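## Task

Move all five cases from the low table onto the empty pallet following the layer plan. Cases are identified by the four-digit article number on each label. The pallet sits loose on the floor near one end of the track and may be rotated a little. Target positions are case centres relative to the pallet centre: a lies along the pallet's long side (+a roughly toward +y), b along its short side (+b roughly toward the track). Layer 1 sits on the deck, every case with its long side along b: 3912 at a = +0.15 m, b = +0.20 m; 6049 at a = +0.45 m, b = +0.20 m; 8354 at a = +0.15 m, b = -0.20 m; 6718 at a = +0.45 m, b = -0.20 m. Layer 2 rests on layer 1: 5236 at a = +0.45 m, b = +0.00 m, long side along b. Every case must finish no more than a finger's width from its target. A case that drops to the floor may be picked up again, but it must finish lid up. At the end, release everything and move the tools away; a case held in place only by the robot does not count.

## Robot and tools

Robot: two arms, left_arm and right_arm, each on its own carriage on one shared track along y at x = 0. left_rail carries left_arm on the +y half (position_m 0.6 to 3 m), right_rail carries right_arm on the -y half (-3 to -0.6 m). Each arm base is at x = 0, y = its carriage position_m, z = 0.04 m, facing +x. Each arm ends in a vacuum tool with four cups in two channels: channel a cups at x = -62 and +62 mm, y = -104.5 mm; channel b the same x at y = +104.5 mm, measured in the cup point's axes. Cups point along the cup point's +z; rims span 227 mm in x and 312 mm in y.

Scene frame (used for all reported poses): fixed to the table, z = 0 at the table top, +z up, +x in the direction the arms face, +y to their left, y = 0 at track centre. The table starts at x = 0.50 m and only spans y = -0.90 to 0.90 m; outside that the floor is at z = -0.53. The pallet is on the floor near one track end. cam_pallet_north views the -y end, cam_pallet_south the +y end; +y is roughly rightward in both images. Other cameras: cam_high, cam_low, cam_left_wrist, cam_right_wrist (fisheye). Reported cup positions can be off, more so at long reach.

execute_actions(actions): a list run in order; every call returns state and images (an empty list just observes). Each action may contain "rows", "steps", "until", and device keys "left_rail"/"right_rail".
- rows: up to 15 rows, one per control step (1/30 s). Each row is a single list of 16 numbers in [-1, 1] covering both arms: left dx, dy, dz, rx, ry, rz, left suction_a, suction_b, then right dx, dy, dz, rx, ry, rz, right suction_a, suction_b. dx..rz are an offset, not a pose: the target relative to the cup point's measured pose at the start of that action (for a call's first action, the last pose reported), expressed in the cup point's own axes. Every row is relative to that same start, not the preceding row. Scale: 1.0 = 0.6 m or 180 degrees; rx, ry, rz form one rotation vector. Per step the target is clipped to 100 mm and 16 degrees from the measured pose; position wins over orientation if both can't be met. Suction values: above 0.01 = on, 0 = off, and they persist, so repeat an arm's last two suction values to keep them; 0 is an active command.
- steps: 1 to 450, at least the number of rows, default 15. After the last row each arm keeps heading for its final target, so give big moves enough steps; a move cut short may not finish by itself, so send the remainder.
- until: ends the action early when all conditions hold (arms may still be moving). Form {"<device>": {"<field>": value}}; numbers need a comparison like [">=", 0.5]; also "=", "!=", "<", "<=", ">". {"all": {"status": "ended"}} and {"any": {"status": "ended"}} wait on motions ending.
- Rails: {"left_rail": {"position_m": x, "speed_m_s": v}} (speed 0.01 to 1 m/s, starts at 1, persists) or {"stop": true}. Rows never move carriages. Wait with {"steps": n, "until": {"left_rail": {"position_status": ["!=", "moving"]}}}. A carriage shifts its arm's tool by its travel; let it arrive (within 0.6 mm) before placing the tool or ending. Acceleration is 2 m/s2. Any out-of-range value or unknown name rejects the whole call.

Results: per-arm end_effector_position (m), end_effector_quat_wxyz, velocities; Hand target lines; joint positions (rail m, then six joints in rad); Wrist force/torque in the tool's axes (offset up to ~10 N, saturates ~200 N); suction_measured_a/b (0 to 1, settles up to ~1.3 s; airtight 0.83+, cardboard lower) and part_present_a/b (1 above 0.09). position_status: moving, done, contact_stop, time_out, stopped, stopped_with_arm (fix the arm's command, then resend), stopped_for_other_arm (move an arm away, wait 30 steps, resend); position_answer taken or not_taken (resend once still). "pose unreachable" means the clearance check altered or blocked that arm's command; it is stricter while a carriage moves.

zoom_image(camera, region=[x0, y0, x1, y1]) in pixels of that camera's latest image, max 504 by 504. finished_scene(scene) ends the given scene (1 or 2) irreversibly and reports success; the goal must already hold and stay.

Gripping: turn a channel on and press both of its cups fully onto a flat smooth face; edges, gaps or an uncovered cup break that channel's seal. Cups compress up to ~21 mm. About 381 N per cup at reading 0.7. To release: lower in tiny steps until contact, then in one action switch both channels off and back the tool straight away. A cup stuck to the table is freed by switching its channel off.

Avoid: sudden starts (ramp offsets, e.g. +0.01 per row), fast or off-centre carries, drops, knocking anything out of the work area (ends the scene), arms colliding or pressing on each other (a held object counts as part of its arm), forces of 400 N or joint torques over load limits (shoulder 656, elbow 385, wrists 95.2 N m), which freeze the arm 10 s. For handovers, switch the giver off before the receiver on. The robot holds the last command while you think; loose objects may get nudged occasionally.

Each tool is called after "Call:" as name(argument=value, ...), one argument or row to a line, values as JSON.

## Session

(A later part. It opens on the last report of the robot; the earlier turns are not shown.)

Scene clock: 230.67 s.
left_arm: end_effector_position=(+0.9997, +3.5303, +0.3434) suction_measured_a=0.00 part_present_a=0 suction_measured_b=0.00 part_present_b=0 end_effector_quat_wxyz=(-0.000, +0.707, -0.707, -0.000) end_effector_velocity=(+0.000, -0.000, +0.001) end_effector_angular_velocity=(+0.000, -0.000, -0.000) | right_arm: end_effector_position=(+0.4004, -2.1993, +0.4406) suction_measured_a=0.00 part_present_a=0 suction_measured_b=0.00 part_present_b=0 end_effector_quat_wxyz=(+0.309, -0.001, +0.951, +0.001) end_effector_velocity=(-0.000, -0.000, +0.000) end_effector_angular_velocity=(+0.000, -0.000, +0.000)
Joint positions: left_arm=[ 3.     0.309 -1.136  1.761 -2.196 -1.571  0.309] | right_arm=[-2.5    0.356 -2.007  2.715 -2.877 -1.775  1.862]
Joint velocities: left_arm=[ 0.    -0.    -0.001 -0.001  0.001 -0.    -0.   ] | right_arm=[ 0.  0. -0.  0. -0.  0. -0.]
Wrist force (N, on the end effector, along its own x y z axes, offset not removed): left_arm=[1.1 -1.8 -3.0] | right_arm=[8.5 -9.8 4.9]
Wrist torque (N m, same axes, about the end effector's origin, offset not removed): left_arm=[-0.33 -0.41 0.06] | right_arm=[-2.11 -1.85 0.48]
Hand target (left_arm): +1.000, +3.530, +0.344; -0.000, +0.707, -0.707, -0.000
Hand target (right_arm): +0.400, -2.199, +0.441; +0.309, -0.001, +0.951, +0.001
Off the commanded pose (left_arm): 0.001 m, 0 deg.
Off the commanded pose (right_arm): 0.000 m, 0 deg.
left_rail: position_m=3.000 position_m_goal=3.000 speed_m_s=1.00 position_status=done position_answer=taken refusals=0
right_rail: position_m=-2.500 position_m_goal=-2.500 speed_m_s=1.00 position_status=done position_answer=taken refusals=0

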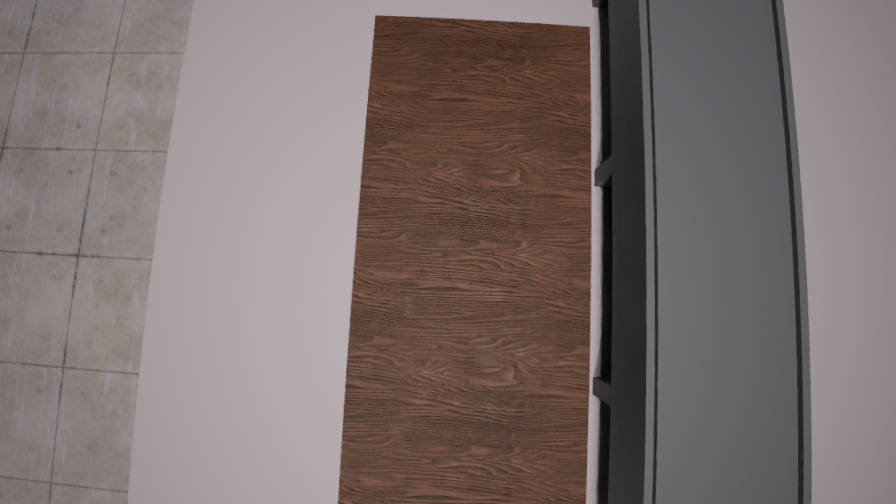

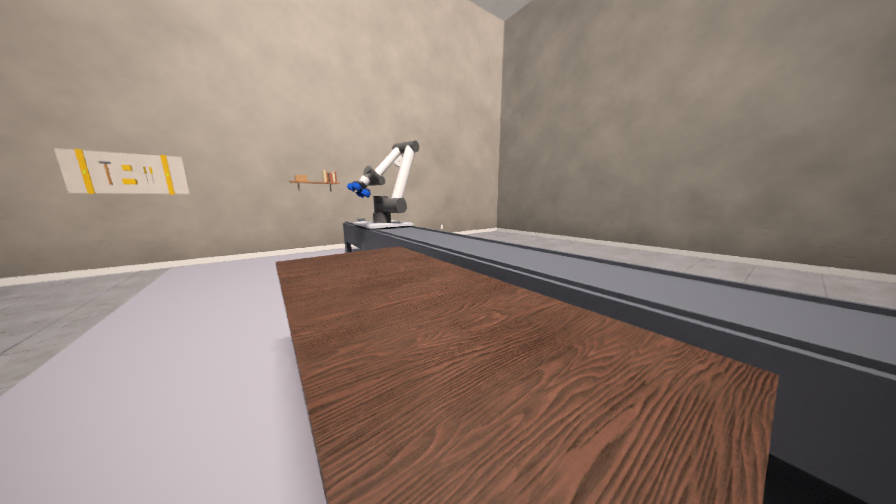

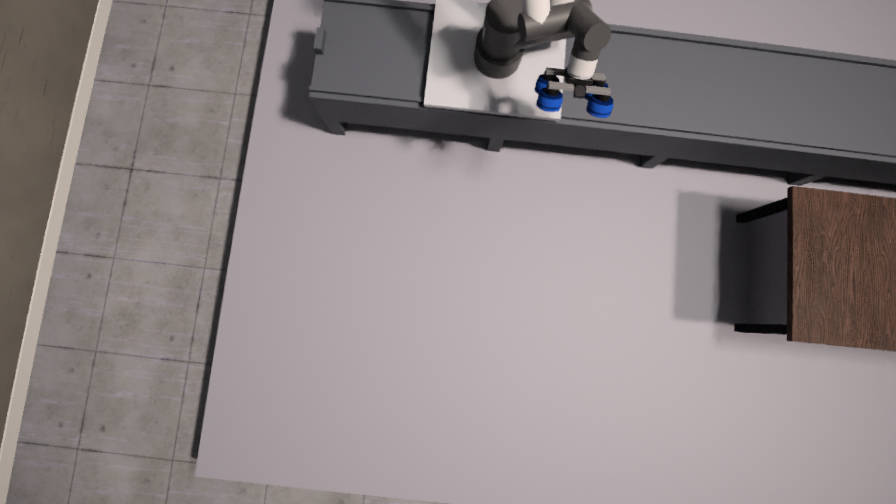

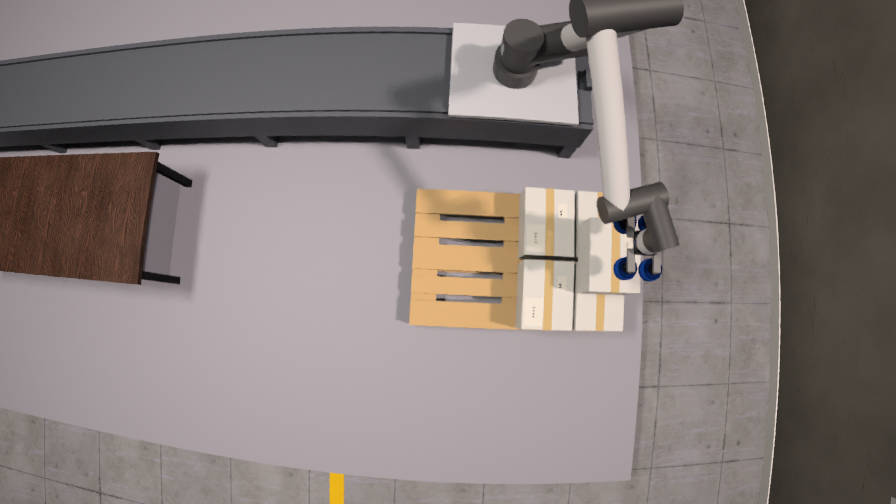

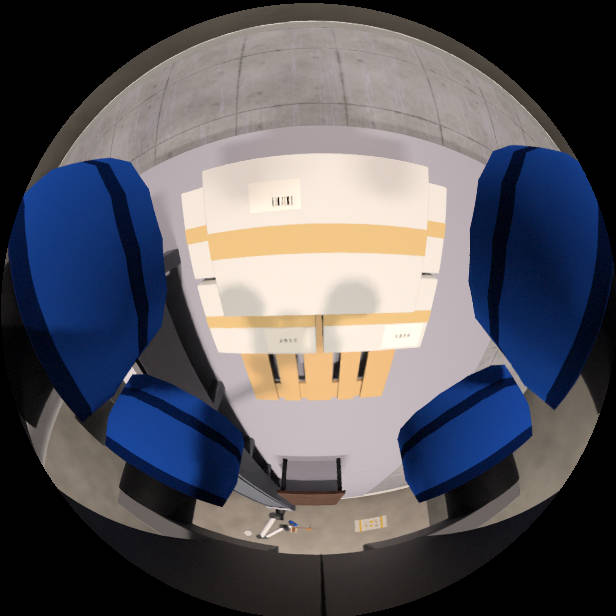

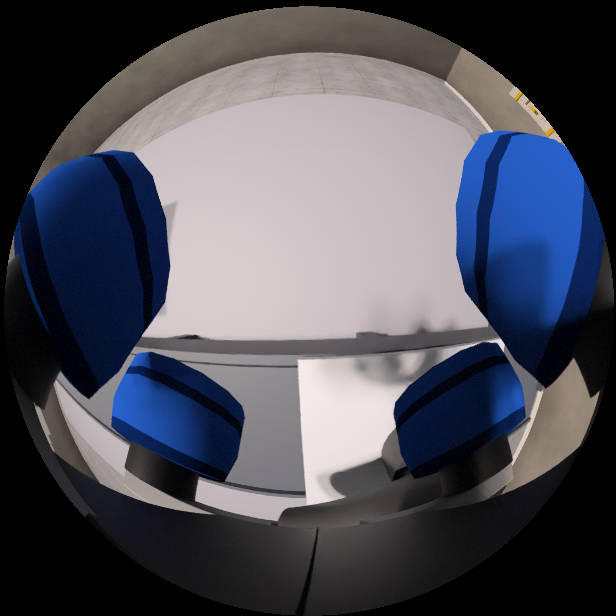

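Call:
execute_actions(
  actions=[
    {"left_rail":{"position_m":2.0},"steps":60,"until":{"all":{"status":"ended"}}},
  ],
)

Call:
finished_scene(
  scene=1,
)

Scene clock: 238.37 s.
left_arm: end_effector_position=(+0.9998, +2.5300, +0.3436) suction_measured_a=0.00 part_present_a=0 suction_measured_b=0.00 part_present_b=0 end_effector_quat_wxyz=(-0.000, +0.707, -0.707, +0.000) end_effector_velocity=(-0.000, +0.000, +0.000) end_effector_angular_velocity=(-0.000, -0.000, +0.000) | right_arm: end_effector_position=(+0.4004, -2.1993, +0.4406) suction_measured_a=0.00 part_present_a=0 suction_measured_b=0.00 part_present_b=0 end_effector_quat_wxyz=(+0.309, -0.001, +0.951, +0.001) end_effector_velocity=(-0.000, +0.000, +0.000) end_effector_angular_velocity=(+0.000, -0.000, +0.000)
Joint positions: left_arm=[ 2.     0.309 -1.136  1.76  -2.196 -1.571  0.309] | right_arm=[-2.5    0.356 -2.007  2.715 -2.877 -1.775  1.862]
Joint velocities: left_arm=[ 0.  0. -0.  0. -0. -0.  0.] | right_arm=[ 0. -0. -0.  0. -0.  0. -0.]
Wrist force (N, on the end effector, along its own x y z axes, offset not removed): left_arm=[0.9 0.4 -2.5] | right_arm=[-2.4 -9.5 2.1]
Wrist torque (N m, same axes, about the end effector's origin, offset not removed): left_arm=[-0.11 -0.26 -0.06] | right_arm=[-2.06 -0.41 0.49]
Hand target (left_arm): +1.000, +2.530, +0.344; -0.000, +0.707, -0.707, -0.000
Hand target (right_arm): +0.400, -2.199, +0.441; +0.309, -0.001, +0.951, +0.001
Off the commanded pose (left_arm): 0.001 m, 0 deg.
Off the commanded pose (right_arm): 0.000 m, 0 deg.
left_rail: position_m=2.000 position_m_goal=2.000 speed_m_s=1.00 position_status=done position_answer=taken refusals=0
right_rail: position_m=-2.500 position_m_goal=-2.500 speed_m_s=1.00 position_status=done position_answer=taken refusals=0

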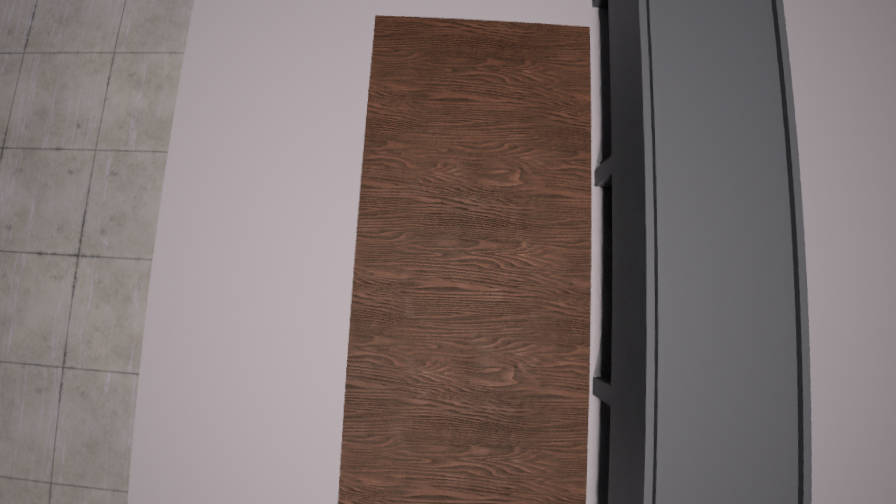

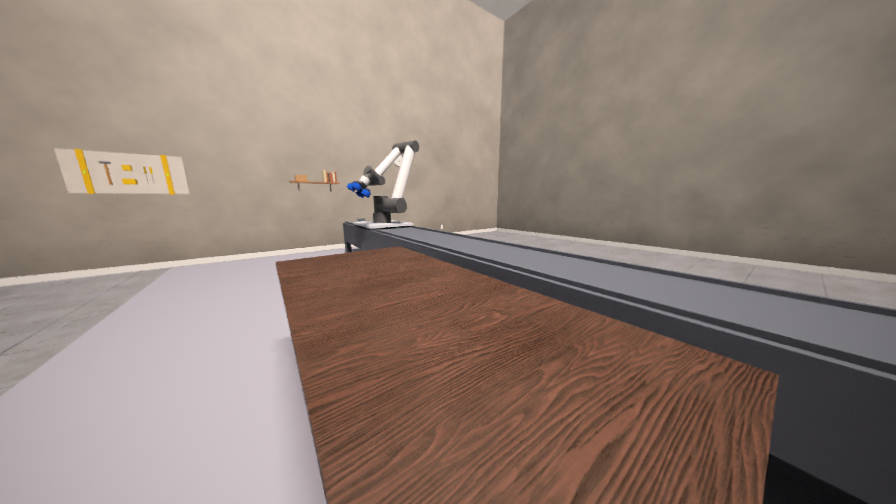

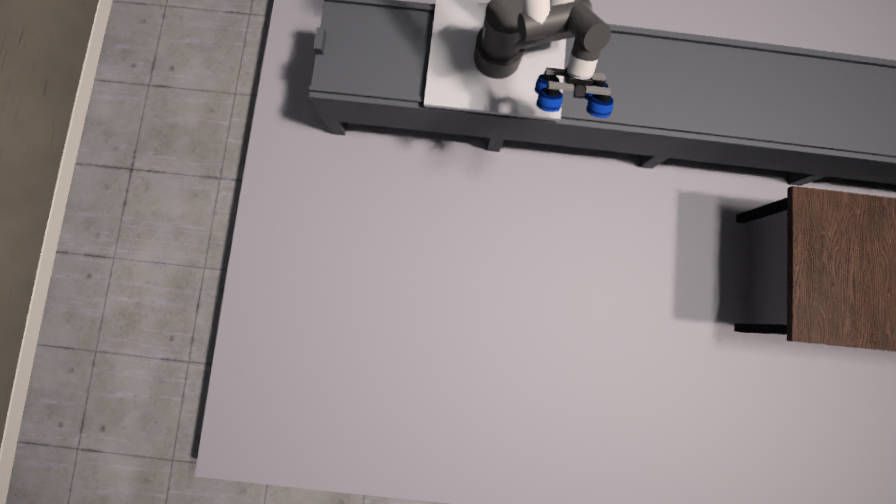

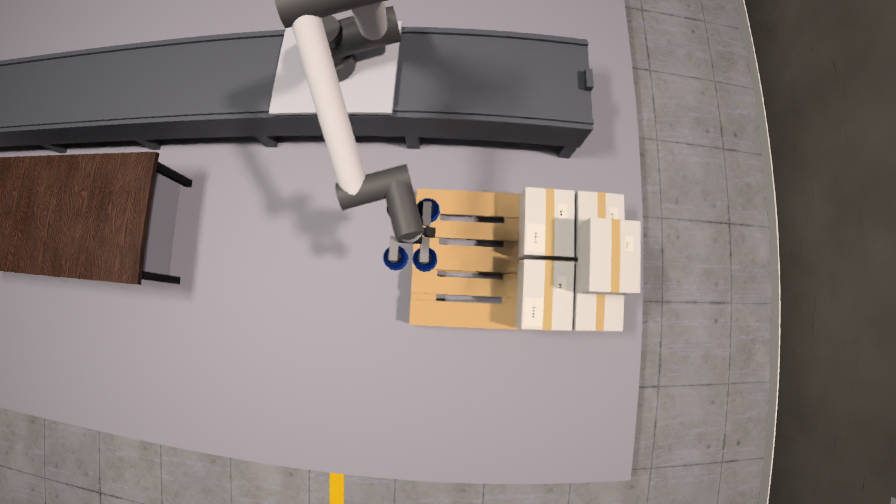

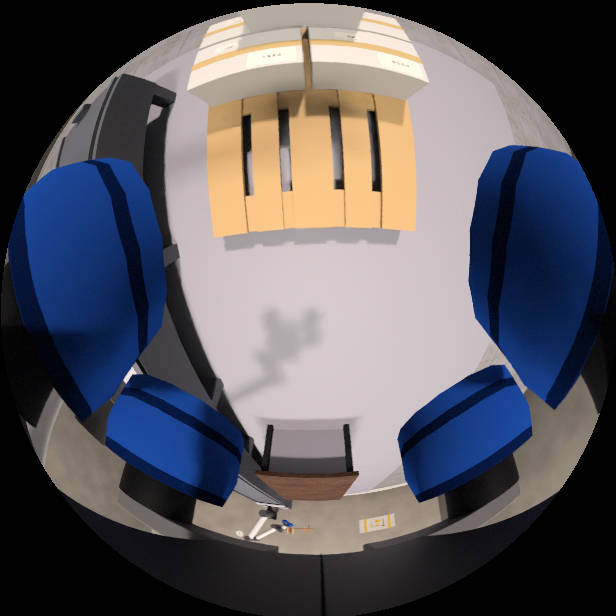

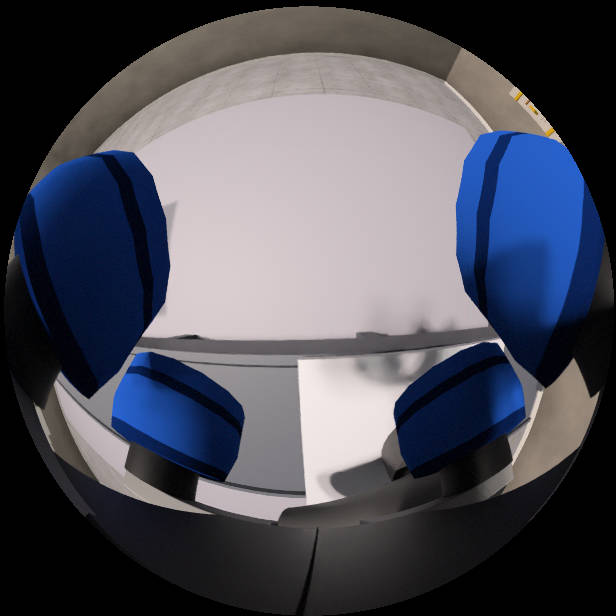

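The scene is finished: the task was done.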